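## Task

Place precisely two AA batteries inside the bin labelled A, with every other object left on the table, nothing sticking out over any bin wall, all bins resting flat on the table at the end, and the result holding without the robot supporting anything.

## Robot and tools

ROBOT. One arm: a FANUC CRX-5iA with six revolute joints (J1 waist, J2 shoulder, J3 elbow, J4 forearm roll, J5 wrist pitch, J6 wrist roll) carrying a Robotiq 2F-140 two-finger gripper. The fingers point along the gripper's +z axis and close along its y axis. The reported hand point (end_effector_position, link pinch) sits between the pads when they are shut; fingertips extend roughly 33 mm past it when closed and 9 mm when wide open. Closing also pushes the tips about 24 mm farther from the arm, so keep that clearance above the table or a bin floor.

FRAME. Positions are in the scene frame, in metres: origin on the table surface straight under the arm base, +z up, +y to the left when facing along +x. The base may sit slightly tilted. The printed hand position can be off, more so at long reach. Orientation is given as a quaternion in w,x,y,z order.

execute_actions. Argument actions is a list holding zero or one entry; optional pictures (true/false) controls whether camera images come back.
- Empty list: no command, just returns the present state.
- Motion: {"rows": [[...], ...], "steps": n}. rows has 1 to 15 rows, steps 1 to 15 (default 15). Each row is used for one control step of 1/30 s; if there are fewer rows than steps, the final row keeps repeating. There is one shared list for the single arm; each row holds 9 plain numbers in this order: J1, J2, J3, J4, J5, J6, gripper position, gripper force_limit, gripper speed. The first six are absolute joint target angles in radians (the same values the Joint positions line prints), not offsets. Stated ranges: J1 -3.491..3.491, J2 -3.140..3.140, J3 -1.187..4.328, J4 -3.316..3.316, J5 -3.140..3.140, J6 -3.927..3.927. A call is rejected (nothing sent) if any target exceeds its range by over 0.010 rad and is also farther out than that joint's last reported angle. True ends may differ by up to 0.010 rad; a target beyond the real end gets clipped there and a "joint sent to its limit" line may appear (possibly about an earlier action). Missing that line does not prove there is more room.
- The last three numbers are each in [-1, 1]. position: +1 = fully open (140 mm), about -0.8 = pads touching, -1 = close until blocked. force_limit: squeeze strength, roughly 14 N at -1, 60 N at 0, 107 N at +1 (for parts up to 40 mm wide). speed: gap change rate, about 30 mm/s at -1, 140 at 0, 250 at +1.
- Wait: {"steps": n} with no rows, n up to 300; returns once n steps have elapsed since the previous result, counting your reply time.

MOTION LIMITS. Joint targets are rate-limited (2.62 rad/s waist and shoulder, 3.14 elbow, 3.93 the wrist joints), with 0.5 s to accelerate from rest, and all joints are timed to arrive together. Each step the target is held within a lead of the measured angle (0.805 rad J1/J2, 0.966 J3, 1.21 J4-J6), and if the commanded pose would move the hand more than 70 mm from where it is measured, all targets are pulled back proportionally. Far moves therefore take several calls. Between calls the arm keeps heading for the last row sent until it nearly stops moving or a step is HELD.

GRIPPING. To pick, send position -1 and confirm object_status = 2. Codes: 0 moving; 1 blocked while opening; 2 blocked while closing (holding); 3 reached the request or pads met (a thin item may still be held). Stopped fingers stay put until position changes by at least 0.01, or the object slips or yields. To squeeze harder while holding, raise force_limit and switch position between -1 and -0.98. position_measured is in counts (3 fully open, 230 pads closed), not linear in mm.

RESULT LINES. A state line with end_effector_position and end_effector_quat_wxyz; Joint positions (rad) and Joint velocities (rad/s) in column order; object_status and position_measured; "joint command not followed" when a clearance check altered targets (mount blocks and posts count as arm); HELD on steps where your row was partly or wholly not applied; MOTOR HOT as a heat warning; OVER-TEMPERATURE FAULT when brakes engage to cool.

FAULTS TO AVOID. Contact torque at a joint's load limit (142 N m for J1-J3, 35.6 N m for J4-J6, including a held part's weight) or an external force of 150 N anywhere on arm, gripper or load stops the arm for 10 s, drops the rest of the call, and makes the arm yield. Holding loads for long heats motors. Also avoid dropping parts, slipping, slamming into things, hard pushes, tipping bins, and anything leaving the table, which fails the job. Short tugs on a held part or nudges to loose items can happen; recheck after them.

CAMERAS. cam_low (fixed, 504x504, pinhole with radial distortion) and cam_wrist (on the hand, 504x504 fisheye). Calibration is given as K, distortion D and T_world_to_cam (world to camera, metres); actual poses may deviate by a few degrees and millimetres.

zoom_image: camera ("cam_low" or "cam_wrist") and region [x0, y0, x1, y1] in pixels of that camera's newest image, top-left at (0,0), at most 504x504; returns a magnified view.

read_manual: optional section ("licences"); returns licence texts only, moves nothing.

finished_scene: scene = number of the current scene.

Each tool is called as name([rows], argument=value, ...), one row to a line, values as JSON.

## Session

execute_actions(actions=[])

Scene clock: 0.00 s of 4800.00 s.
end_effector_position=(+0.4152, +0.1387, +0.1178) position_measured=3 object_status=3 end_effector_quat_wxyz=(+0.222, +0.692, +0.564, -0.391)
Joint positions: [ 0.743  1.063  0.094  0.428 -1.481  1.722]
Joint velocities: [-0.    -0.     0.    -0.002 -0.    -0.   ]

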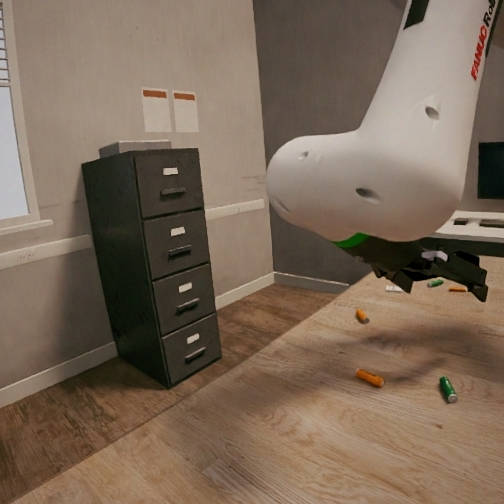

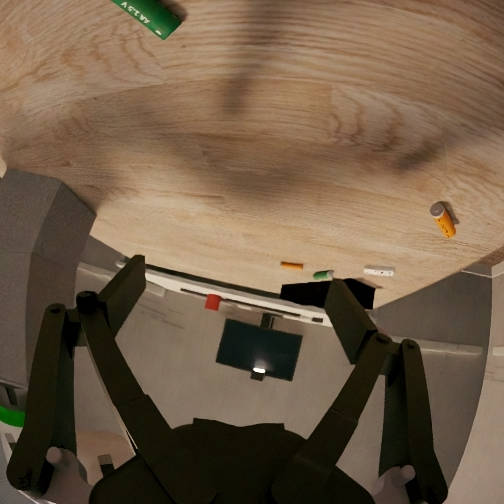

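execute_actions([
  {"rows":[[0.3,0.3,0,0,-1.5,0,1,0,0]]},
], pictures=false)

execute_actions([
  {"steps":90},
])

Scene clock: 41.77 s of 4800.00 s.
end_effector_position=(+0.4524, +0.1028, +0.2228) position_measured=3 object_status=3 end_effector_quat_wxyz=(+0.195, +0.929, +0.135, -0.285)
Joint positions: [ 0.539  0.711  0.051  0.23  -1.49   1.048]
Joint velocities: [-0.486 -0.837 -0.103 -0.465 -0.021 -2.089]
Steps of this call (steps 1 to 90: nothing new was sent; then 38.27 s passed at rest; steps 91 to 105: all 15 steps of this action). Readings (joint positions | what the end effector reports):
91: [0.743 1.063 0.094 0.428 -1.481 1.722] | position_measured=3 object_status=3
92: [0.741 1.059 0.093 0.425 -1.481 1.716] | position_measured=3 object_status=3
94: [0.727 1.035 0.090 0.412 -1.482 1.678] | position_measured=3 object_status=3
98: [0.663 0.924 0.077 0.350 -1.484 1.499] | position_measured=3 object_status=3
105: the state above

Scene clock: 44.77 s of 4800.00 s.
end_effector_position=(+0.4772, +0.0547, +0.3553) position_measured=3 object_status=3 end_effector_quat_wxyz=(+0.127, +0.819, -0.528, -0.183)
Joint positions: [ 0.3  0.3 -0.  -0.  -1.5 -0. ]
Joint velocities: [ 0.001  0.001  0.    -0.001 -0.    -0.   ]
Steps of this call (steps 1 to 45: the robot went on to your last target; steps 46 to 90: nothing new was sent). Readings (joint positions | what the end effector reports):
1: [0.522 0.682 0.047 0.214 -1.490 0.976] | position_measured=3 object_status=3
2: [0.506 0.654 0.044 0.199 -1.491 0.904] | position_measured=3 object_status=3
4: [0.473 0.598 0.037 0.167 -1.493 0.760] | position_measured=3 object_status=3
8: [0.408 0.485 0.023 0.104 -1.495 0.473] | position_measured=3 object_status=3
90: the state above
The arm was judged still, so your last target was given up. Only a new action makes it travel on or press farther. Fingers that are still opening or closing keep moving.
camera_calibration (this result's frames):
cam_wrist: T_world_to_cam=[[-0.746459, -0.530588, 0.401592, 0.235482], [-0.279503, 0.797688, 0.534389, -0.0756315], [-0.603885, 0.286653, -0.743742, 0.720917], [0, 0, 0, 1]] pos_world=[0.58999, -0.0213787, 0.482026]

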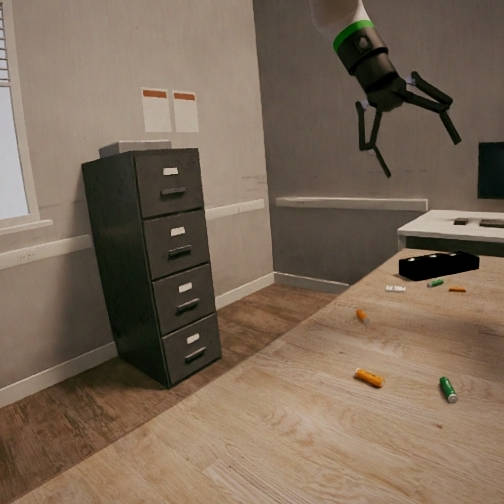

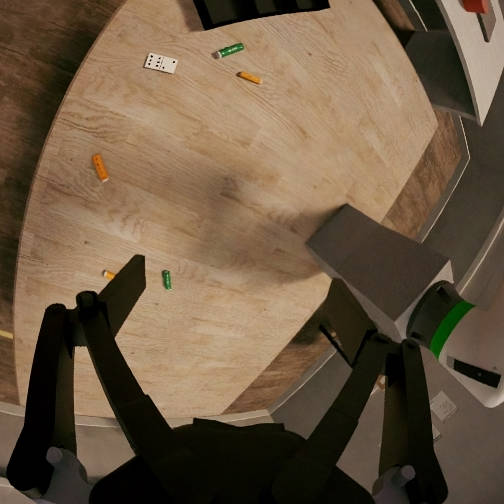

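zoom_image(camera="cam_low", region=[340,230,500,330])

zoom_image(camera="cam_wrist", region=[80,0,340,200])

Region (340, 230, 500, 330) of cam_low's 504x504 image, scaled by 3.150, with more detail than that image has; it fills the top 315 rows of this view, and the rest is white.

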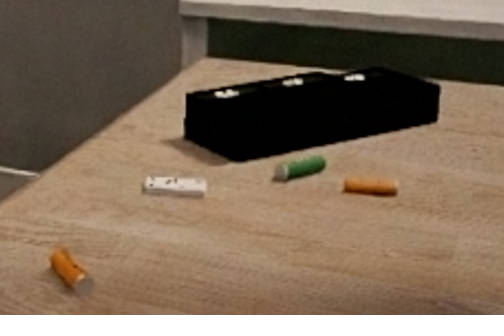

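Region (80, 0, 340, 200) of cam_wrist's 504x504 image, scaled by 1.938, with more detail than that image has; it fills the top 388 rows of this view, and the rest is white.

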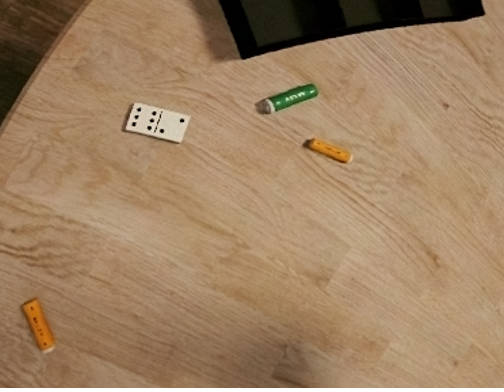

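execute_actions([
  {"rows":[[-0.186,0.317,-0.532,0.13,-0.482,-0.56,0.2,-0.5,0]]},
], pictures=false)

execute_actions([
  {"steps":40},
])

Scene clock: 65.40 s of 4800.00 s.
end_effector_position=(+0.4936, -0.0576, +0.2327) position_measured=103 object_status=0 end_effector_quat_wxyz=(+0.075, +0.681, -0.723, -0.089)
Joint positions: [ 0.065  0.308 -0.257  0.063 -1.009 -0.27 ]
Joint velocities: [-0.604  0.022 -0.66   0.159  1.254 -0.692]
Steps of this call (steps 1 to 90: nothing new was sent; then 17.13 s passed at rest; steps 91 to 105: all 15 steps of this action). Readings (joint positions | what the end effector reports):
91: [0.300 0.300 -0.000 0.000 -1.500 -0.000] | position_measured=3 object_status=0
92: [0.297 0.300 -0.003 0.001 -1.493 -0.004] | position_measured=8 object_status=0
94: [0.279 0.300 -0.023 0.006 -1.455 -0.025] | position_measured=23 object_status=0
98: [0.204 0.303 -0.105 0.026 -1.300 -0.110] | position_measured=54 object_status=0
105: the state above

Scene clock: 66.73 s of 4800.00 s.
end_effector_position=(+0.4613, -0.1790, +0.1494) position_measured=104 object_status=3 end_effector_quat_wxyz=(-0.001, -0.496, +0.868, -0.000)
Joint positions: [-0.186  0.317 -0.532  0.13  -0.482 -0.56 ]
Joint velocities: [ 0.    -0.001  0.    -0.003 -0.    -0.   ]
Steps of this call (steps 1 to 30: the robot went on to your last target; steps 31 to 40: nothing new was sent). Readings (joint positions | what the end effector reports):
1: [0.045 0.309 -0.279 0.068 -0.966 -0.294] | position_measured=104 object_status=0
2: [0.024 0.310 -0.302 0.074 -0.922 -0.318] | position_measured=104 object_status=0
4: [-0.018 0.311 -0.348 0.085 -0.833 -0.367] | position_measured=104 object_status=0
8: [-0.106 0.314 -0.444 0.109 -0.650 -0.468] | position_measured=104 object_status=3
40: the state above
The arm was judged still, so your last target was given up. Only a new action makes it travel on or press farther. Fingers that are still opening or closing keep moving.
camera_calibration (this result's frames):
cam_wrist: T_world_to_cam=[[-0.92301, 0.38352, 0.0310621, 0.482744], [0.366898, 0.852932, 0.37134, -0.0475386], [0.115922, 0.354147, -0.927977, 0.332713], [0, 0, 0, 1]] pos_world=[0.424451, -0.262424, 0.311408]

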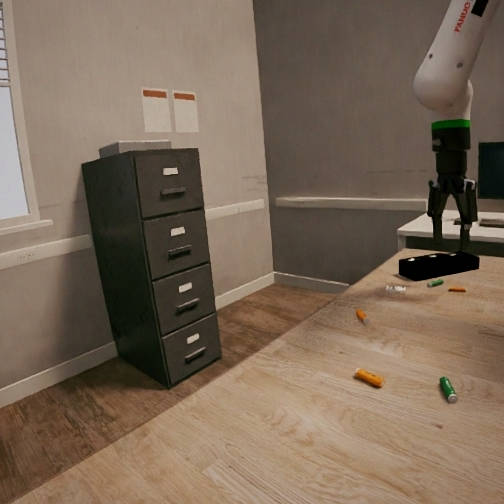

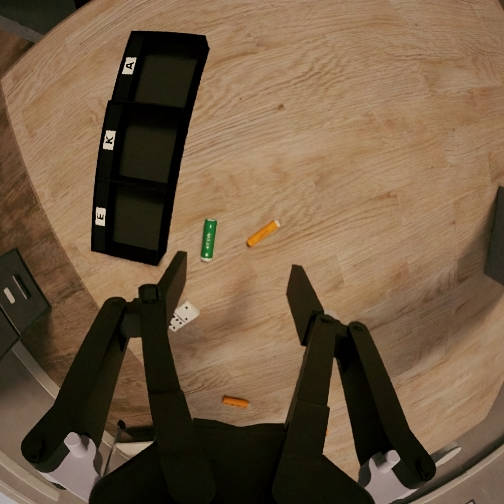

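execute_actions([
  {"rows":[[-0.195,0.506,-0.408,0.141,-0.417,-0.565,-0.25,-0.5,0]]},
], pictures=false)

execute_actions([
  {"steps":15},
])

Scene clock: 89.13 s of 4800.00 s.
end_effector_position=(+0.4978, -0.1824, +0.0900) position_measured=160 object_status=3 end_effector_quat_wxyz=(-0.000, -0.496, +0.868, +0.000)
Joint positions: [-0.195  0.506 -0.408  0.141 -0.417 -0.565]
Joint velocities: [ 0.     0.004  0.001 -0.001  0.001 -0.   ]
Steps of this call (steps 1 to 90: nothing new was sent; then 18.90 s passed at rest; steps 91 to 105: all 15 steps of this action). Readings (joint positions | what the end effector reports):
91: [-0.186 0.317 -0.532 0.130 -0.482 -0.560] | position_measured=104 object_status=0
92: [-0.186 0.321 -0.530 0.130 -0.481 -0.560] | position_measured=109 object_status=0
94: [-0.187 0.347 -0.513 0.131 -0.472 -0.561] | position_measured=124 object_status=0
98: [-0.192 0.453 -0.443 0.138 -0.435 -0.564] | position_measured=154 object_status=0
105: the state above

Scene clock: 89.63 s of 4800.00 s.
end_effector_position=(+0.4978, -0.1824, +0.0899) position_measured=160 object_status=3 end_effector_quat_wxyz=(-0.000, -0.496, +0.868, +0.000)
Joint positions: [-0.195  0.506 -0.408  0.141 -0.417 -0.565]
Joint velocities: [-0.     0.    -0.    -0.001 -0.    -0.   ]
Steps of this call (steps 1 to 15: the robot went on to your last target). Readings (joint positions | what the end effector reports):
1: [-0.195 0.506 -0.408 0.141 -0.417 -0.565] | position_measured=160 object_status=3
2: [-0.195 0.506 -0.408 0.141 -0.417 -0.565] | position_measured=160 object_status=3
4: [-0.195 0.506 -0.408 0.141 -0.417 -0.565] | position_measured=160 object_status=3
8: [-0.195 0.506 -0.408 0.141 -0.417 -0.565] | position_measured=160 object_status=3
15: the state above
The arm was judged still, so your last target was given up. Only a new action makes it travel on or press farther. Fingers that are still opening or closing keep moving.
camera_calibration (this result's frames):
cam_wrist: T_world_to_cam=[[-0.922985, 0.383532, 0.0316573, 0.519485], [0.367018, 0.852524, 0.372157, -0.0361367], [0.115746, 0.355114, -0.92763, 0.274722], [0, 0, 0, 1]] pos_world=[0.460942, -0.26599, 0.251843]

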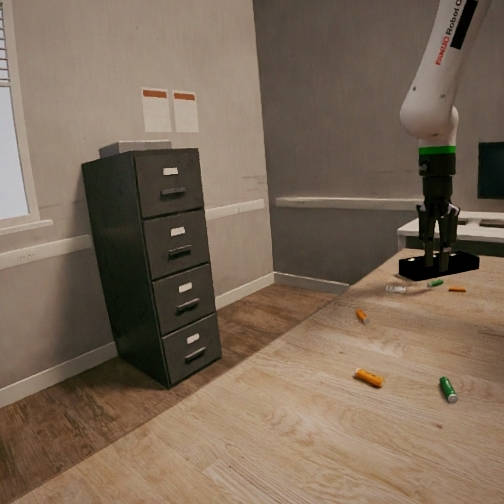

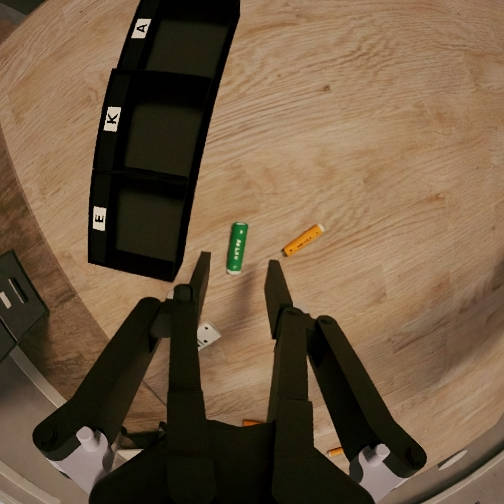

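execute_actions([
  {"rows":[[-0.202,0.630,-0.377,0.176,-0.324,-0.596,-0.25,-0.5,0]]},
])

Scene clock: 103.23 s of 4800.00 s.
end_effector_position=(+0.4996, -0.1828, +0.0400) position_measured=160 object_status=3 end_effector_quat_wxyz=(-0.001, -0.496, +0.868, +0.000)
Joint positions: [-0.202  0.627 -0.377  0.176 -0.328 -0.596]
Joint velocities: [ 0. -0. -0.  0. -0.  0.]
FORCE FAULT: contact force on the arm reached its limit, and the arm stopped for 10 seconds. The contact can be on any part of the arm, not only on its tool. The arm's remaining commands of this call were not run. The arm holds still and accepts commands again. Move the arm away from the contact; if what it grips holds it there, let go first. Pushing or pulling that hard again can fault the arm again.
The stop began at step 104 of this call (marked STOPPED below). From that step on the arm followed nothing that you had sent. 2 steps, steps kept back included, did not run and will not run. Nothing is kept back now, and the robot has no last target.
Steps of this call (steps 1 to 90: nothing new was sent; then 0.13 s passed at rest; steps 91 to 103: the first 13 steps of this action; steps 104 to 404: the stop). Readings (joint positions | what the end effector reports):
91: [-0.195 0.506 -0.408 0.141 -0.417 -0.565] | position_measured=160 object_status=3
92: [-0.195 0.510 -0.407 0.142 -0.414 -0.566] | position_measured=160 object_status=3
94: [-0.196 0.536 -0.401 0.149 -0.395 -0.572] | position_measured=160 object_status=3
98: [-0.201 0.616 -0.381 0.172 -0.334 -0.593] | position_measured=160 object_status=3
104: [-0.202 0.627 -0.377 0.176 -0.327 -0.596] | position_measured=160 object_status=3 STOPPED
404: the state above
camera_calibration (this result's frames):
cam_wrist: T_world_to_cam=[[-0.922965, 0.383569, 0.0317857, 0.522836], [0.367239, 0.852927, 0.371015, -0.0178478], [0.115199, 0.354106, -0.928083, 0.2285], [0, 0, 0, 1]] pos_world=[0.462791, -0.266234, 0.20207]

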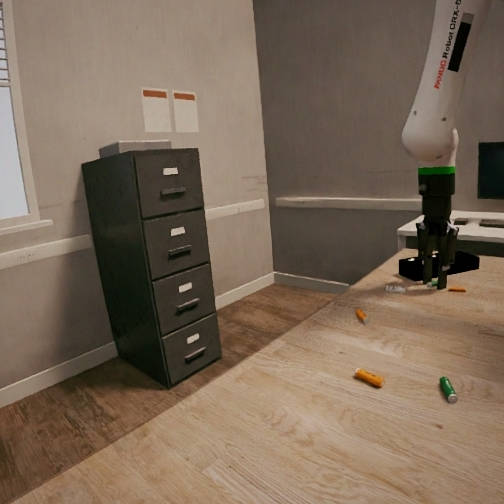

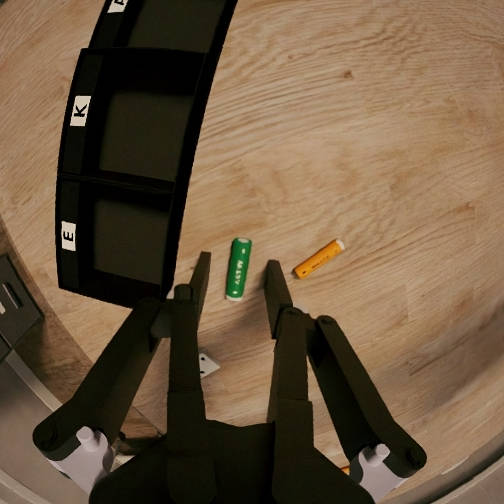

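execute_actions([
  {"rows":[[-0.201,0.609,-0.3815,0.171,-0.340,-0.592,-0.25,-0.5,0]],"steps":12},
], pictures=false)

execute_actions([
  {"rows":[[-0.201,0.609,-0.3815,0.171,-0.340,-0.592,-1,-0.5,-0.3]]},
])

Scene clock: 110.07 s of 4800.00 s.
end_effector_position=(+0.5002, -0.1830, +0.0476) position_measured=160 object_status=3 end_effector_quat_wxyz=(-0.000, -0.496, +0.868, -0.000)
Joint positions: [-0.201  0.609 -0.381  0.171 -0.34  -0.592]
Joint velocities: [-0.     0.001  0.    -0.001  0.     0.   ]
Steps of this call (steps 1 to 90: nothing new was sent; then 3.43 s passed at rest; steps 91 to 102: all 12 steps of this action). Readings (joint positions | what the end effector reports):
91: [-0.202 0.627 -0.377 0.176 -0.328 -0.596] | position_measured=160 object_status=3
92: [-0.202 0.623 -0.378 0.175 -0.330 -0.595] | position_measured=160 object_status=3
94: [-0.201 0.612 -0.381 0.172 -0.338 -0.593] | position_measured=160 object_status=3
98: [-0.201 0.609 -0.381 0.171 -0.340 -0.592] | position_measured=160 object_status=3
102: the state above

Scene clock: 110.57 s of 4800.00 s.
end_effector_position=(+0.5003, -0.1830, +0.0476) position_measured=212 object_status=0 end_effector_quat_wxyz=(-0.000, -0.496, +0.868, -0.000)
Joint positions: [-0.201  0.609 -0.382  0.171 -0.34  -0.592]
Joint velocities: [-0.     0.001  0.     0.     0.     0.   ]
Steps of this call (steps 1 to 15: all 15 steps of this action). Readings (joint positions | what the end effector reports):
1: [-0.201 0.609 -0.381 0.171 -0.340 -0.592] | position_measured=160 object_status=0
2: [-0.201 0.609 -0.382 0.171 -0.340 -0.592] | position_measured=164 object_status=0
4: [-0.201 0.609 -0.382 0.171 -0.340 -0.592] | position_measured=176 object_status=0
8: [-0.201 0.609 -0.382 0.171 -0.340 -0.592] | position_measured=199 object_status=0
15: the state above
camera_calibration (this result's frames):
cam_wrist: T_world_to_cam=[[-0.922802, 0.384085, 0.0302405, 0.523413], [0.367133, 0.852838, 0.371324, -0.0207738], [0.11683, 0.353761, -0.928011, 0.234712], [0, 0, 0, 1]] pos_world=[0.463212, -0.26635, 0.209701]

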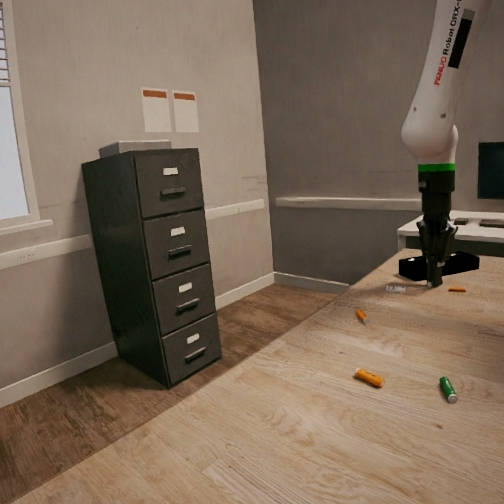

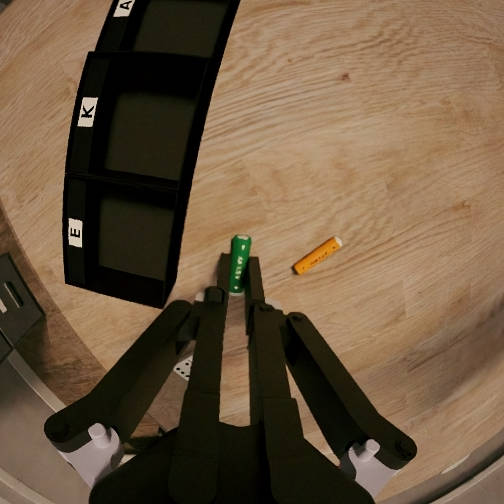

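execute_actions([
  {"rows":[[-0.19,0.41,-0.425,0.12,-0.485,-0.545,-1,-0.5,-0.3]]},
], pictures=false)

execute_actions([
  {"rows":[[-0.5776,0.5237,-0.1695,-0.062,-0.631,-0.003,-1,-0.5,-0.3]]},
], pictures=false)

execute_actions([
  {"steps":20},
])

Scene clock: 123.60 s of 4800.00 s.
end_effector_position=(+0.4996, -0.1820, +0.1299) position_measured=212 object_status=2 end_effector_quat_wxyz=(+0.004, -0.497, +0.868, -0.002)
Joint positions: [-0.19   0.41  -0.425  0.12  -0.485 -0.545]
Joint velocities: [-0.    -0.003  0.    -0.001 -0.002  0.   ]
Steps of this call (steps 1 to 15: the robot went on to your last target; steps 16 to 90: nothing new was sent; then 9.53 s passed at rest; steps 91 to 105: all 15 steps of this action). Readings (joint positions | what the end effector reports):
91: [-0.201 0.609 -0.382 0.171 -0.340 -0.592] | position_measured=212 object_status=2
92: [-0.201 0.605 -0.383 0.170 -0.343 -0.591] | position_measured=212 object_status=2
94: [-0.199 0.580 -0.388 0.163 -0.362 -0.585] | position_measured=212 object_status=2
98: [-0.193 0.471 -0.411 0.136 -0.440 -0.560] | position_measured=212 object_status=2
105: the state above

Scene clock: 124.10 s of 4800.00 s.
end_effector_position=(+0.4700, -0.3420, +0.1289) position_measured=212 object_status=2 end_effector_quat_wxyz=(-0.002, -0.500, +0.866, +0.000)
Joint positions: [-0.515  0.506 -0.211 -0.032 -0.607 -0.091]
Joint velocities: [-0.717  0.206  0.467 -0.333 -0.266  0.99 ]
Steps of this call (steps 1 to 15: all 15 steps of this action). Readings (joint positions | what the end effector reports):
1: [-0.190 0.410 -0.425 0.120 -0.485 -0.544] | position_measured=212 object_status=2
2: [-0.194 0.412 -0.422 0.118 -0.487 -0.539] | position_measured=212 object_status=2
4: [-0.219 0.420 -0.405 0.106 -0.496 -0.503] | position_measured=212 object_status=2
8: [-0.325 0.451 -0.335 0.057 -0.536 -0.356] | position_measured=212 object_status=2
15: the state above

Scene clock: 124.77 s of 4800.00 s.
end_effector_position=(+0.4593, -0.3722, +0.1302) position_measured=212 object_status=2 end_effector_quat_wxyz=(-0.001, -0.501, +0.865, +0.000)
Joint positions: [-0.578  0.524 -0.17  -0.062 -0.631 -0.003]
Joint velocities: [ 0.     0.001 -0.    -0.001 -0.001 -0.   ]
Steps of this call (steps 1 to 20: the robot went on to your last target). Readings (joint positions | what the end effector reports):
1: [-0.537 0.512 -0.196 -0.043 -0.616 -0.060] | position_measured=212 object_status=2
2: [-0.555 0.517 -0.185 -0.051 -0.622 -0.035] | position_measured=212 object_status=2
4: [-0.575 0.523 -0.172 -0.060 -0.630 -0.007] | position_measured=212 object_status=2
8: [-0.577 0.524 -0.170 -0.062 -0.631 -0.003] | position_measured=212 object_status=2
20: the state above
camera_calibration (this result's frames):
cam_wrist: T_world_to_cam=[[-0.927469, 0.372579, 0.0314056, 0.553509], [0.356867, 0.857025, 0.371691, 0.13115], [0.111569, 0.355939, -0.927825, 0.386214], [0, 0, 0, 1]] pos_world=[0.42347, -0.456093, 0.292209]

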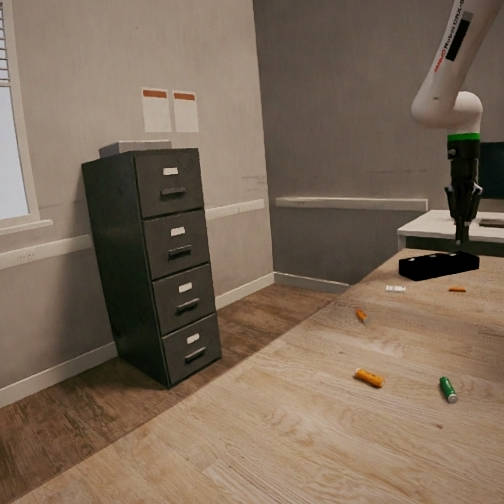

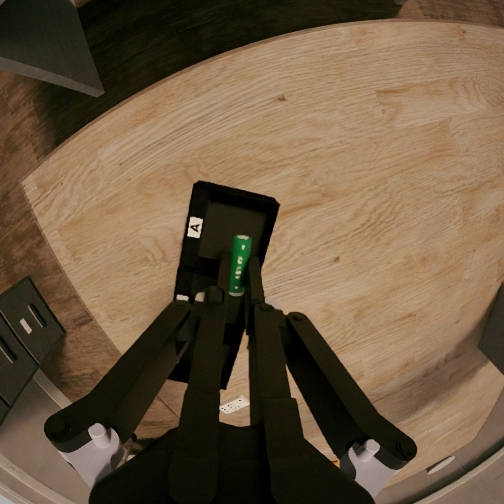

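zoom_image(camera="cam_wrist", region=[160,170,300,310])

Region (160, 170, 300, 310) of cam_wrist's 504x504 image, scaled by 3.600, with more detail than that image has.

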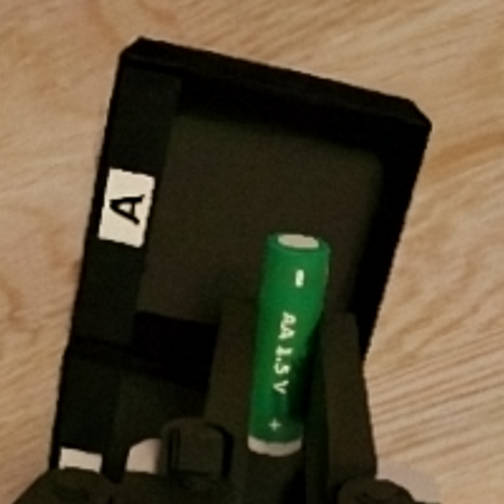

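execute_actions([
  {"rows":[[-0.576,0.655,-0.105,-0.068,-0.562,-0.145,-1,-0.5,-0.3]]},
])

Scene clock: 141.27 s of 4800.00 s.
end_effector_position=(+0.4698, -0.3787, +0.0741) position_measured=212 object_status=2 end_effector_quat_wxyz=(+0.000, -0.436, +0.900, -0.001)
Joint positions: [-0.576  0.655 -0.105 -0.068 -0.562 -0.145]
Joint velocities: [ 0.     0.001 -0.    -0.001  0.001 -0.   ]
Steps of this call (steps 1 to 15: the robot went on to your last target; steps 16 to 90: nothing new was sent; then 13.00 s passed at rest; steps 91 to 105: all 15 steps of this action). Readings (joint positions | what the end effector reports):
91: [-0.578 0.524 -0.169 -0.062 -0.631 -0.003] | position_measured=212 object_status=2
92: [-0.578 0.528 -0.167 -0.062 -0.629 -0.008] | position_measured=212 object_status=2
94: [-0.578 0.553 -0.155 -0.063 -0.615 -0.035] | position_measured=212 object_status=2
98: [-0.576 0.638 -0.114 -0.067 -0.571 -0.126] | position_measured=212 object_status=2
105: the state above
camera_calibration (this result's frames):
cam_wrist: T_world_to_cam=[[-0.862532, 0.505174, 0.0289331, 0.587329], [0.478417, 0.795554, 0.371768, 0.0734825], [0.16479, 0.334504, -0.927875, 0.302267], [0, 0, 0, 1]] pos_world=[0.421624, -0.456272, 0.236154]

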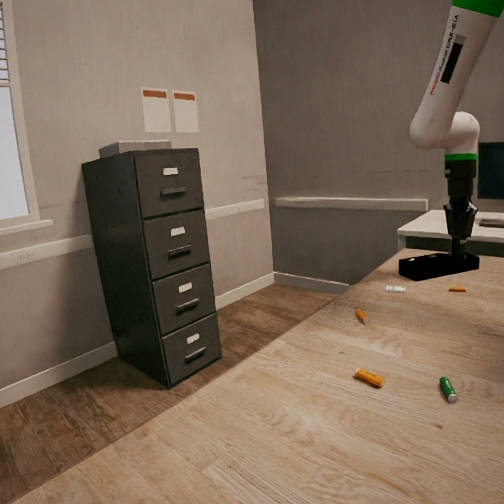

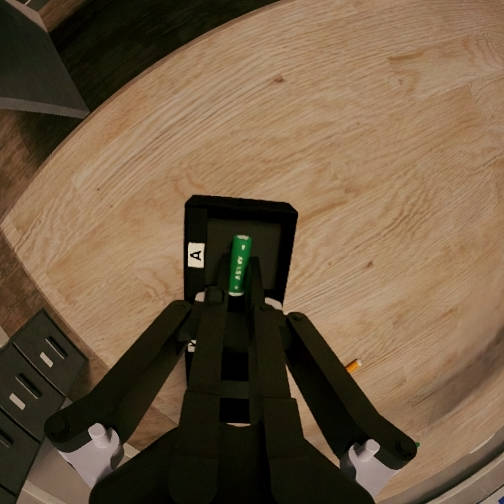

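zoom_image(camera="cam_wrist", region=[170,185,310,325])

Region (170, 185, 310, 325) of cam_wrist's 504x504 image, scaled by 3.600, with more detail than that image has.

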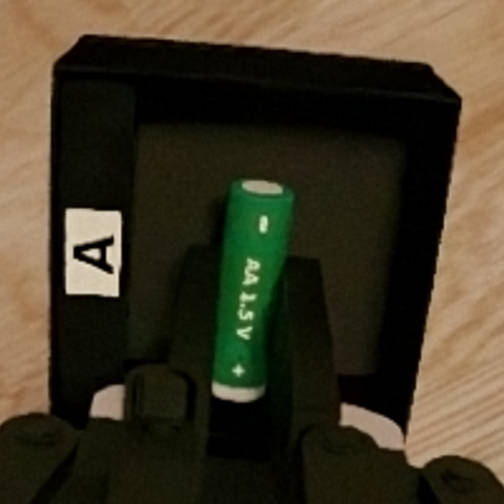

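execute_actions([
  {"rows":[[-0.592,0.655,-0.105,-0.072,-0.562,-0.125,-1,-0.5,-0.3],[-0.592,0.655,-0.105,-0.072,-0.562,-0.125,-1,-0.5,-0.3],[-0.592,0.655,-0.105,-0.072,-0.562,-0.125,-1,-0.5,-0.3],[-0.592,0.655,-0.105,-0.072,-0.562,-0.125,-1,-0.5,-0.3],[-0.592,0.655,-0.105,-0.072,-0.562,-0.125,-1,-0.5,-0.3],[-0.592,0.655,-0.105,-0.072,-0.562,-0.125,-1,-0.5,-0.3],[-0.592,0.695,-0.0875,-0.075,-0.542,-0.125,-1,-0.5,-0.3]]},
])

Scene clock: 150.57 s of 4800.00 s.
end_effector_position=(+0.4636, -0.3869, +0.0566) position_measured=212 object_status=2 end_effector_quat_wxyz=(-0.001, -0.435, +0.900, -0.001)
Joint positions: [-0.592  0.695 -0.088 -0.075 -0.542 -0.125]
Joint velocities: [0.    0.004 0.    0.    0.    0.   ]
Steps of this call (steps 1 to 15: the robot went on to your last target; steps 16 to 90: nothing new was sent; then 5.80 s passed at rest; steps 91 to 105: all 15 steps of this action). Readings (joint positions | what the end effector reports):
91: [-0.576 0.655 -0.105 -0.068 -0.562 -0.145] | position_measured=212 object_status=2
92: [-0.580 0.655 -0.105 -0.069 -0.562 -0.140] | position_measured=212 object_status=2
94: [-0.590 0.655 -0.105 -0.071 -0.562 -0.128] | position_measured=212 object_status=2
98: [-0.592 0.659 -0.103 -0.072 -0.560 -0.125] | position_measured=212 object_status=2
105: the state above
camera_calibration (this result's frames):
cam_wrist: T_world_to_cam=[[-0.861319, 0.507147, 0.0305176, 0.586691], [0.481027, 0.794678, 0.370271, 0.0879756], [0.16353, 0.333601, -0.928423, 0.290023], [0, 0, 0, 1]] pos_world=[0.415583, -0.464203, 0.218784]

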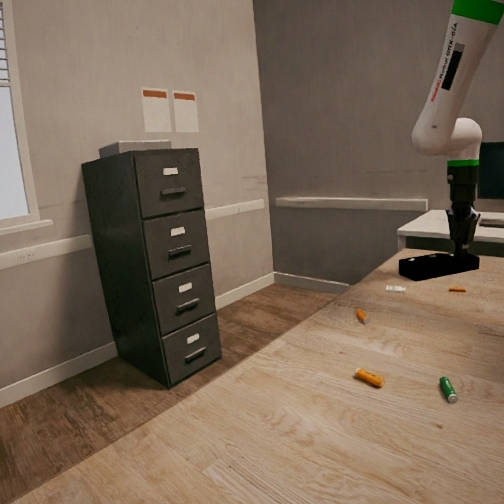

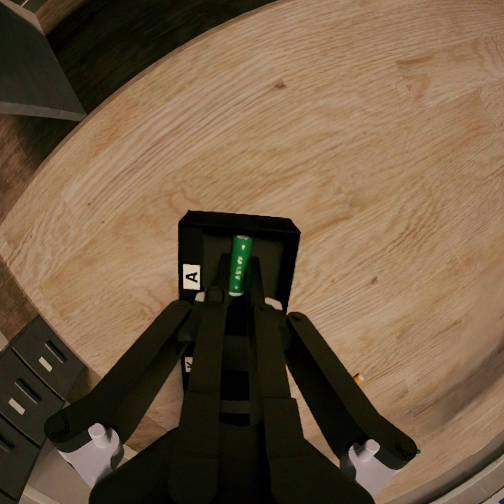

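execute_actions([
  {"rows":[[-0.592,0.702,-0.0845,-0.075,-0.538,-0.125,-1,-0.5,-0.3],[-0.592,0.702,-0.0845,-0.075,-0.538,-0.125,-1,-0.5,-0.3],[-0.592,0.702,-0.0845,-0.075,-0.538,-0.125,-1,-0.5,-0.3],[-0.592,0.702,-0.0845,-0.075,-0.538,-0.125,-1,-0.5,-0.3],[-0.592,0.702,-0.0845,-0.075,-0.538,-0.125,-1,-0.5,-0.3],[-0.592,0.702,-0.0845,-0.075,-0.538,-0.125,-0.53,-0.5,-0.6]]},
], pictures=false)

execute_actions([
  {"rows":[[-0.592,0.5,-0.165,-0.066,-0.65,-0.125,-0.53,-0.5,-0.6]]},
])

Scene clock: 158.63 s of 4800.00 s.
end_effector_position=(+0.4636, -0.3871, +0.0533) position_measured=196 object_status=0 end_effector_quat_wxyz=(-0.001, -0.435, +0.900, -0.001)
Joint positions: [-0.592  0.702 -0.085 -0.075 -0.538 -0.125]
Joint velocities: [-0.001  0.001  0.     0.002 -0.001 -0.   ]
Steps of this call (steps 1 to 15: the robot went on to your last target; steps 16 to 90: nothing new was sent; then 4.57 s passed at rest; steps 91 to 105: all 15 steps of this action). Readings (joint positions | what the end effector reports):
91: [-0.592 0.695 -0.087 -0.075 -0.542 -0.125] | position_measured=212 object_status=2
92: [-0.592 0.698 -0.086 -0.075 -0.540 -0.125] | position_measured=212 object_status=2
94: [-0.592 0.701 -0.085 -0.075 -0.538 -0.125] | position_measured=212 object_status=2
98: [-0.592 0.702 -0.085 -0.075 -0.538 -0.125] | position_measured=205 object_status=0
105: the state above

Scene clock: 159.13 s of 4800.00 s.
end_effector_position=(+0.4596, -0.3803, +0.1442) position_measured=196 object_status=3 end_effector_quat_wxyz=(+0.002, -0.441, +0.898, -0.004)
Joint positions: [-0.592  0.5   -0.165 -0.066 -0.65  -0.125]
Joint velocities: [-0.001 -0.005  0.     0.002 -0.    -0.   ]
Steps of this call (steps 1 to 15: all 15 steps of this action). Readings (joint positions | what the end effector reports):
1: [-0.592 0.702 -0.085 -0.075 -0.538 -0.125] | position_measured=196 object_status=0
2: [-0.592 0.699 -0.085 -0.075 -0.540 -0.125] | position_measured=196 object_status=0
4: [-0.592 0.675 -0.095 -0.074 -0.553 -0.125] | position_measured=196 object_status=3
8: [-0.592 0.568 -0.138 -0.069 -0.612 -0.125] | position_measured=196 object_status=3
15: the state above
camera_calibration (this result's frames):
cam_wrist: T_world_to_cam=[[-0.86757, 0.496838, 0.0217802, 0.577455], [0.468329, 0.801488, 0.371867, 0.0604699], [0.167301, 0.332821, -0.928031, 0.36771], [0, 0, 0, 1]] pos_world=[0.411145, -0.457749, 0.306182]

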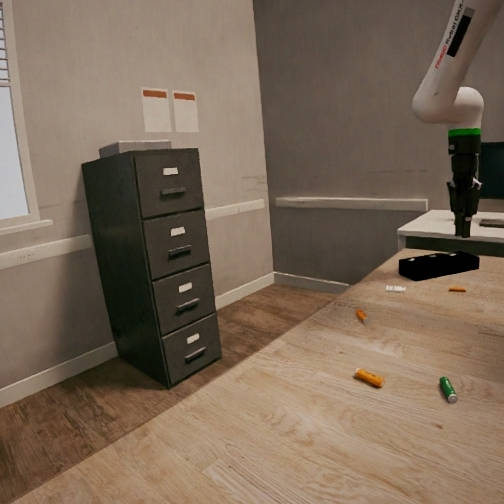

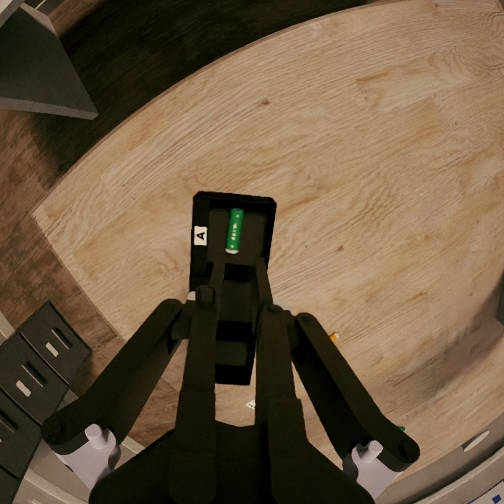

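execute_actions([
  {"rows":[[0.854,0.49,-0.681,0.672,-0.392,-1.32,-0.2,-0.5,0]]},
], pictures=false)

execute_actions([
  {"steps":120},
])

Scene clock: 171.10 s of 4800.00 s.
end_effector_position=(+0.4878, -0.2299, +0.1112) position_measured=154 object_status=3 end_effector_quat_wxyz=(-0.048, -0.496, +0.867, -0.002)
Joint positions: [-0.25   0.496 -0.353  0.203 -0.556 -0.561]
Joint velocities: [ 0.835 -0.007 -0.364  0.519  0.181 -0.839]
Steps of this call (steps 1 to 15: the robot went on to your last target; steps 16 to 90: nothing new was sent; then 8.47 s passed at rest; steps 91 to 105: all 15 steps of this action). Readings (joint positions | what the end effector reports):
91: [-0.592 0.500 -0.165 -0.066 -0.650 -0.125] | position_measured=196 object_status=0
92: [-0.588 0.500 -0.168 -0.062 -0.649 -0.131] | position_measured=191 object_status=0
94: [-0.563 0.500 -0.184 -0.039 -0.641 -0.169] | position_measured=175 object_status=0
98: [-0.452 0.498 -0.252 0.058 -0.607 -0.326] | position_measured=154 object_status=0
105: the state above

Scene clock: 175.10 s of 4800.00 s.
end_effector_position=(+0.3718, +0.2897, +0.1261) position_measured=154 object_status=3 end_effector_quat_wxyz=(-0.007, +0.793, -0.609, -0.000)
Joint positions: [ 0.854  0.49  -0.681  0.672 -0.392 -1.32 ]
Joint velocities: [ 0.001 -0.002  0.    -0.001 -0.     0.   ]
Steps of this call (steps 1 to 60: the robot went on to your last target; steps 61 to 120: nothing new was sent). Readings (joint positions | what the end effector reports):
1: [-0.222 0.496 -0.365 0.220 -0.550 -0.588] | position_measured=154 object_status=3
2: [-0.194 0.496 -0.377 0.237 -0.544 -0.615] | position_measured=154 object_status=3
4: [-0.138 0.495 -0.398 0.268 -0.533 -0.665] | position_measured=154 object_status=3
8: [-0.028 0.495 -0.437 0.323 -0.514 -0.755] | position_measured=154 object_status=3
120: the state above
The arm was judged still, so your last target was given up. Only a new action makes it travel on or press farther. Fingers that are still opening or closing keep moving.
camera_calibration (this result's frames):
cam_wrist: T_world_to_cam=[[-0.920848, -0.389444, 0.0192744, 0.44568], [-0.353689, 0.85507, 0.379156, -0.139484], [-0.164141, 0.342328, -0.925132, 0.262758], [0, 0, 0, 1]] pos_world=[0.404199, 0.202887, 0.287382]

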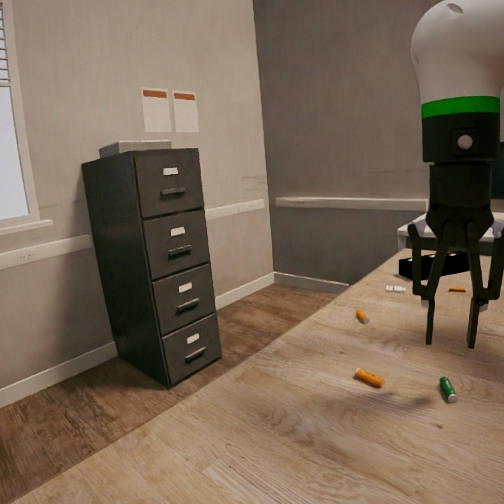

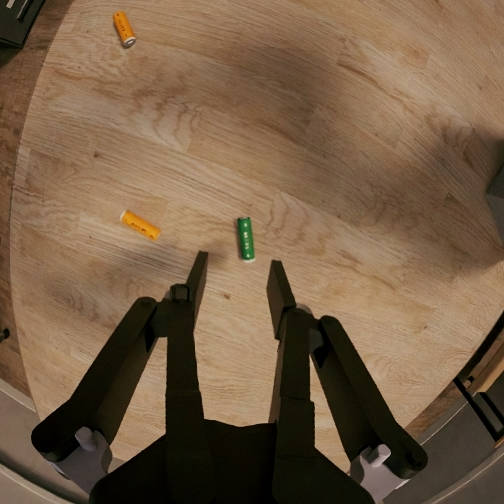

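execute_actions([
  {"rows":[[0.681,0.655,-0.7234,1.255,-0.2357,-1.51,-0.15,-0.5,0]]},
], pictures=false)

execute_actions([
  {"steps":15},
])

Scene clock: 194.83 s of 4800.00 s.
end_effector_position=(+0.3710, +0.2871, +0.0566) position_measured=148 object_status=3 end_effector_quat_wxyz=(-0.003, +0.860, -0.510, +0.002)
Joint positions: [ 0.688  0.649 -0.722  1.232 -0.242 -1.503]
Joint velocities: [-0.169  0.162 -0.041  0.568  0.151 -0.185]
Steps of this call (steps 1 to 90: nothing new was sent; then 16.23 s passed at rest; steps 91 to 105: all 15 steps of this action). Readings (joint positions | what the end effector reports):
91: [0.854 0.490 -0.681 0.673 -0.392 -1.320] | position_measured=154 object_status=0
92: [0.853 0.492 -0.681 0.679 -0.390 -1.322] | position_measured=150 object_status=0
94: [0.841 0.503 -0.684 0.717 -0.380 -1.335] | position_measured=148 object_status=0
98: [0.787 0.554 -0.697 0.896 -0.332 -1.393] | position_measured=148 object_status=3
105: the state above

Scene clock: 195.33 s of 4800.00 s.
end_effector_position=(+0.3687, +0.2871, +0.0537) position_measured=148 object_status=3 end_effector_quat_wxyz=(-0.002, +0.863, -0.506, +0.000)
Joint positions: [ 0.681  0.655 -0.723  1.255 -0.236 -1.51 ]
Joint velocities: [-0.    -0.    -0.     0.002  0.     0.   ]
Steps of this call (steps 1 to 15: the robot went on to your last target). Readings (joint positions | what the end effector reports):
1: [0.683 0.653 -0.723 1.247 -0.238 -1.508] | position_measured=148 object_status=3
2: [0.681 0.655 -0.723 1.253 -0.236 -1.510] | position_measured=148 object_status=3
4: [0.681 0.655 -0.723 1.255 -0.236 -1.510] | position_measured=148 object_status=3
8: [0.681 0.655 -0.723 1.255 -0.236 -1.510] | position_measured=148 object_status=3
15: the state above
camera_calibration (this result's frames):
cam_wrist: T_world_to_cam=[[-0.79699, -0.6034, 0.0267538, 0.458585], [-0.552005, 0.745653, 0.373219, -0.00605389], [-0.24515, 0.282684, -0.927357, 0.243238], [0, 0, 0, 1]] pos_world=[0.421775, 0.212465, 0.215559]

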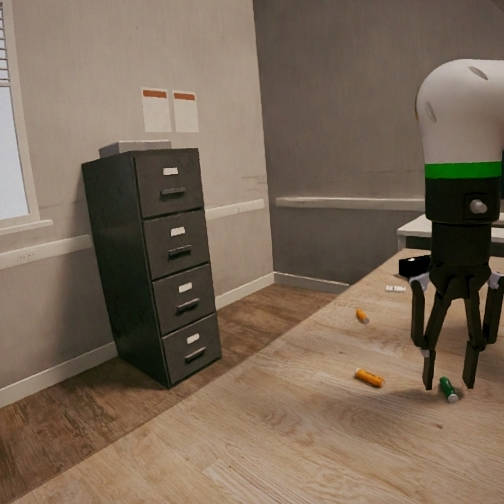

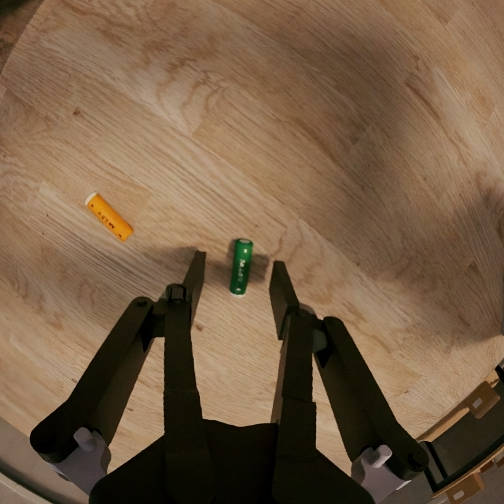

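execute_actions([
  {"rows":[[0.681,0.676,-0.7108,1.255,-0.2357,-1.51,-0.15,-0.5,0],[0.681,0.676,-0.7108,1.255,-0.2357,-1.51,-0.15,-0.5,0],[0.681,0.676,-0.7108,1.255,-0.2357,-1.51,-0.15,-0.5,0],[0.681,0.676,-0.7108,1.255,-0.2357,-1.51,-0.15,-0.5,0],[0.681,0.676,-0.7108,1.255,-0.2357,-1.51,-0.15,-0.5,0],[0.681,0.676,-0.7108,1.255,-0.2357,-1.51,-1,-0.5,0]]},
], pictures=false)

execute_actions([
  {"steps":10},
])

Scene clock: 207.37 s of 4800.00 s.
end_effector_position=(+0.3674, +0.2880, +0.0465) position_measured=212 object_status=0 end_effector_quat_wxyz=(+0.002, +0.863, -0.505, -0.001)
Joint positions: [ 0.681  0.676 -0.711  1.255 -0.236 -1.51 ]
Joint velocities: [ 0.  0.  0.  0.  0. -0.]
Steps of this call (steps 1 to 15: the robot went on to your last target; steps 16 to 90: nothing new was sent; then 8.53 s passed at rest; steps 91 to 105: all 15 steps of this action). Readings (joint positions | what the end effector reports):
91: [0.681 0.655 -0.723 1.255 -0.236 -1.510] | position_measured=148 object_status=3
92: [0.681 0.659 -0.722 1.255 -0.236 -1.510] | position_measured=148 object_status=3
94: [0.681 0.673 -0.713 1.255 -0.236 -1.510] | position_measured=148 object_status=3
98: [0.681 0.676 -0.711 1.255 -0.236 -1.510] | position_measured=161 object_status=0
105: the state above

Scene clock: 207.70 s of 4800.00 s.
end_effector_position=(+0.3674, +0.2880, +0.0465) position_measured=212 object_status=2 end_effector_quat_wxyz=(+0.002, +0.863, -0.505, -0.001)
Joint positions: [ 0.681  0.676 -0.711  1.255 -0.236 -1.51 ]
Joint velocities: [ 0.001  0.001  0.    -0.001  0.     0.   ]
Steps of this call (steps 1 to 10: the robot went on to your last target). Readings (joint positions | what the end effector reports):
1: [0.681 0.676 -0.711 1.255 -0.236 -1.510] | position_measured=212 object_status=0
2: [0.681 0.676 -0.711 1.255 -0.236 -1.510] | position_measured=212 object_status=0
4: [0.681 0.676 -0.711 1.255 -0.236 -1.510] | position_measured=212 object_status=0
8: [0.681 0.676 -0.711 1.255 -0.236 -1.510] | position_measured=212 object_status=2
10: the state above
camera_calibration (this result's frames):
cam_wrist: T_world_to_cam=[[-0.795688, -0.604702, 0.0348612, 0.457782], [-0.551208, 0.746756, 0.37219, -0.00539848], [-0.251097, 0.276932, -0.927501, 0.239837], [0, 0, 0, 1]] pos_world=[0.421498, 0.214434, 0.2085]

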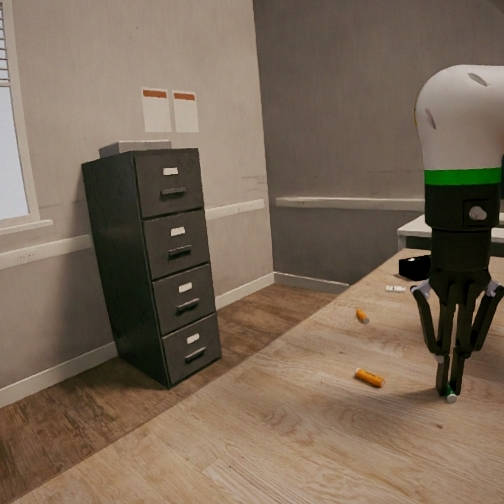

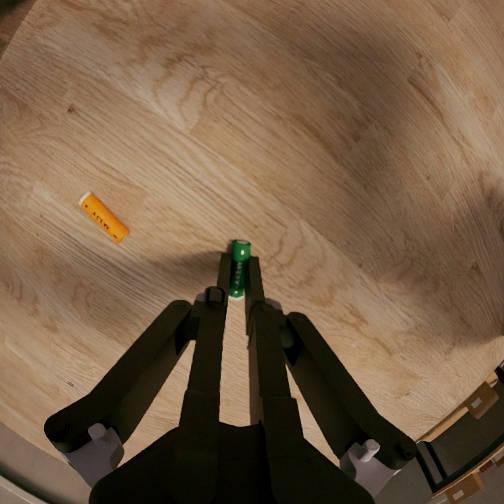

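execute_actions([
  {"rows":[[0.8,0.44,-0.681,0.672,-0.42,-1.2,-1,-0.5,0]]},
], pictures=false)

execute_actions([
  {"rows":[[-0.595,0.47,-0.205,-0.066,-0.64,-0.125,-1,-0.5,0]]},
], pictures=false)

execute_actions([
  {"steps":70},
])

Scene clock: 212.70 s of 4800.00 s.
end_effector_position=(+0.4019, +0.2688, +0.1385) position_measured=212 object_status=2 end_effector_quat_wxyz=(-0.013, +0.812, -0.583, +0.013)
Joint positions: [ 0.795  0.45  -0.682  0.698 -0.412 -1.214]
Joint velocities: [ 0.124 -0.246  0.031 -0.603 -0.19   0.32 ]
Steps of this call (steps 1 to 15: the robot went on to your last target; steps 16 to 90: nothing new was sent; then 1.50 s passed at rest; steps 91 to 105: all 15 steps of this action). Readings (joint positions | what the end effector reports):
91: [0.681 0.676 -0.711 1.255 -0.236 -1.510] | position_measured=212 object_status=2
92: [0.682 0.674 -0.711 1.248 -0.238 -1.507] | position_measured=212 object_status=2
94: [0.690 0.658 -0.709 1.210 -0.250 -1.486] | position_measured=212 object_status=2
98: [0.727 0.585 -0.699 1.031 -0.307 -1.391] | position_measured=212 object_status=2
105: the state above

Scene clock: 213.20 s of 4800.00 s.
end_effector_position=(+0.4894, +0.1399, +0.1317) position_measured=212 object_status=2 end_effector_quat_wxyz=(+0.008, +0.745, -0.667, -0.008)
Joint positions: [ 0.474  0.452 -0.51   0.39  -0.504 -0.803]
Joint velocities: [-0.842  0.019  0.341 -0.507 -0.15   0.754]
Steps of this call (steps 1 to 15: all 15 steps of this action). Readings (joint positions | what the end effector reports):
1: [0.798 0.444 -0.681 0.680 -0.417 -1.204] | position_measured=212 object_status=2
2: [0.797 0.442 -0.678 0.663 -0.423 -1.192] | position_measured=212 object_status=2
4: [0.777 0.443 -0.663 0.620 -0.436 -1.147] | position_measured=212 object_status=2
8: [0.675 0.447 -0.603 0.529 -0.463 -1.010] | position_measured=212 object_status=2
15: the state above

Scene clock: 215.53 s of 4800.00 s.
end_effector_position=(+0.4474, -0.3760, +0.1502) position_measured=212 object_status=2 end_effector_quat_wxyz=(+0.002, -0.439, +0.898, -0.004)
Joint positions: [-0.595  0.47  -0.205 -0.066 -0.64  -0.125]
Joint velocities: [-0.001  0.     0.001 -0.    -0.    -0.   ]
Steps of this call (steps 1 to 60: the robot went on to your last target; steps 61 to 70: nothing new was sent). Readings (joint positions | what the end effector reports):
1: [0.446 0.453 -0.499 0.373 -0.509 -0.777] | position_measured=212 object_status=2
2: [0.418 0.454 -0.488 0.356 -0.514 -0.753] | position_measured=212 object_status=2
4: [0.361 0.455 -0.467 0.326 -0.523 -0.708] | position_measured=212 object_status=2
8: [0.249 0.457 -0.431 0.272 -0.539 -0.627] | position_measured=212 object_status=2
70: the state above
The arm was judged still, so your last target was given up. Only a new action makes it travel on or press farther. Fingers that are still opening or closing keep moving.
camera_calibration (this result's frames):
cam_wrist: T_world_to_cam=[[-0.865941, 0.499693, 0.0213069, 0.565002], [0.471021, 0.800446, 0.370709, 0.0589976], [0.168186, 0.331048, -0.928505, 0.372913], [0, 0, 0, 1]] pos_world=[0.398751, -0.453004, 0.312342]

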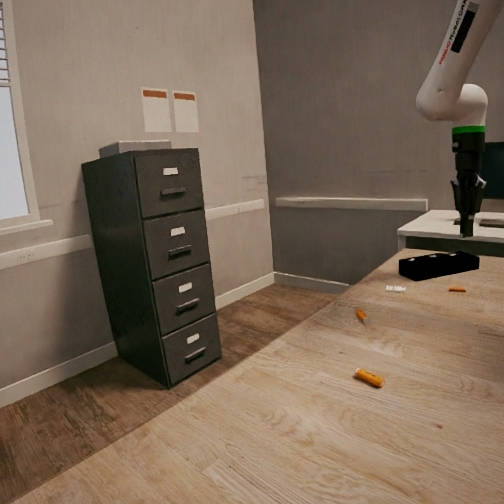

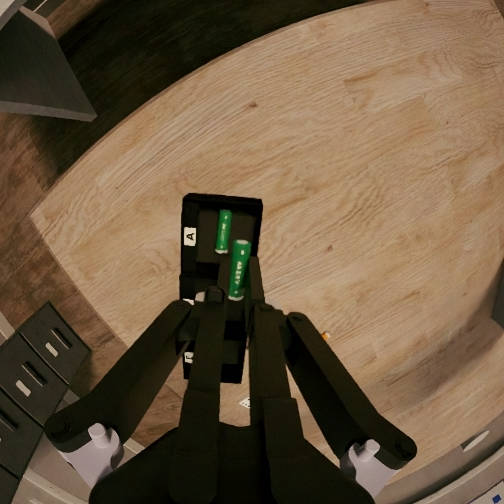

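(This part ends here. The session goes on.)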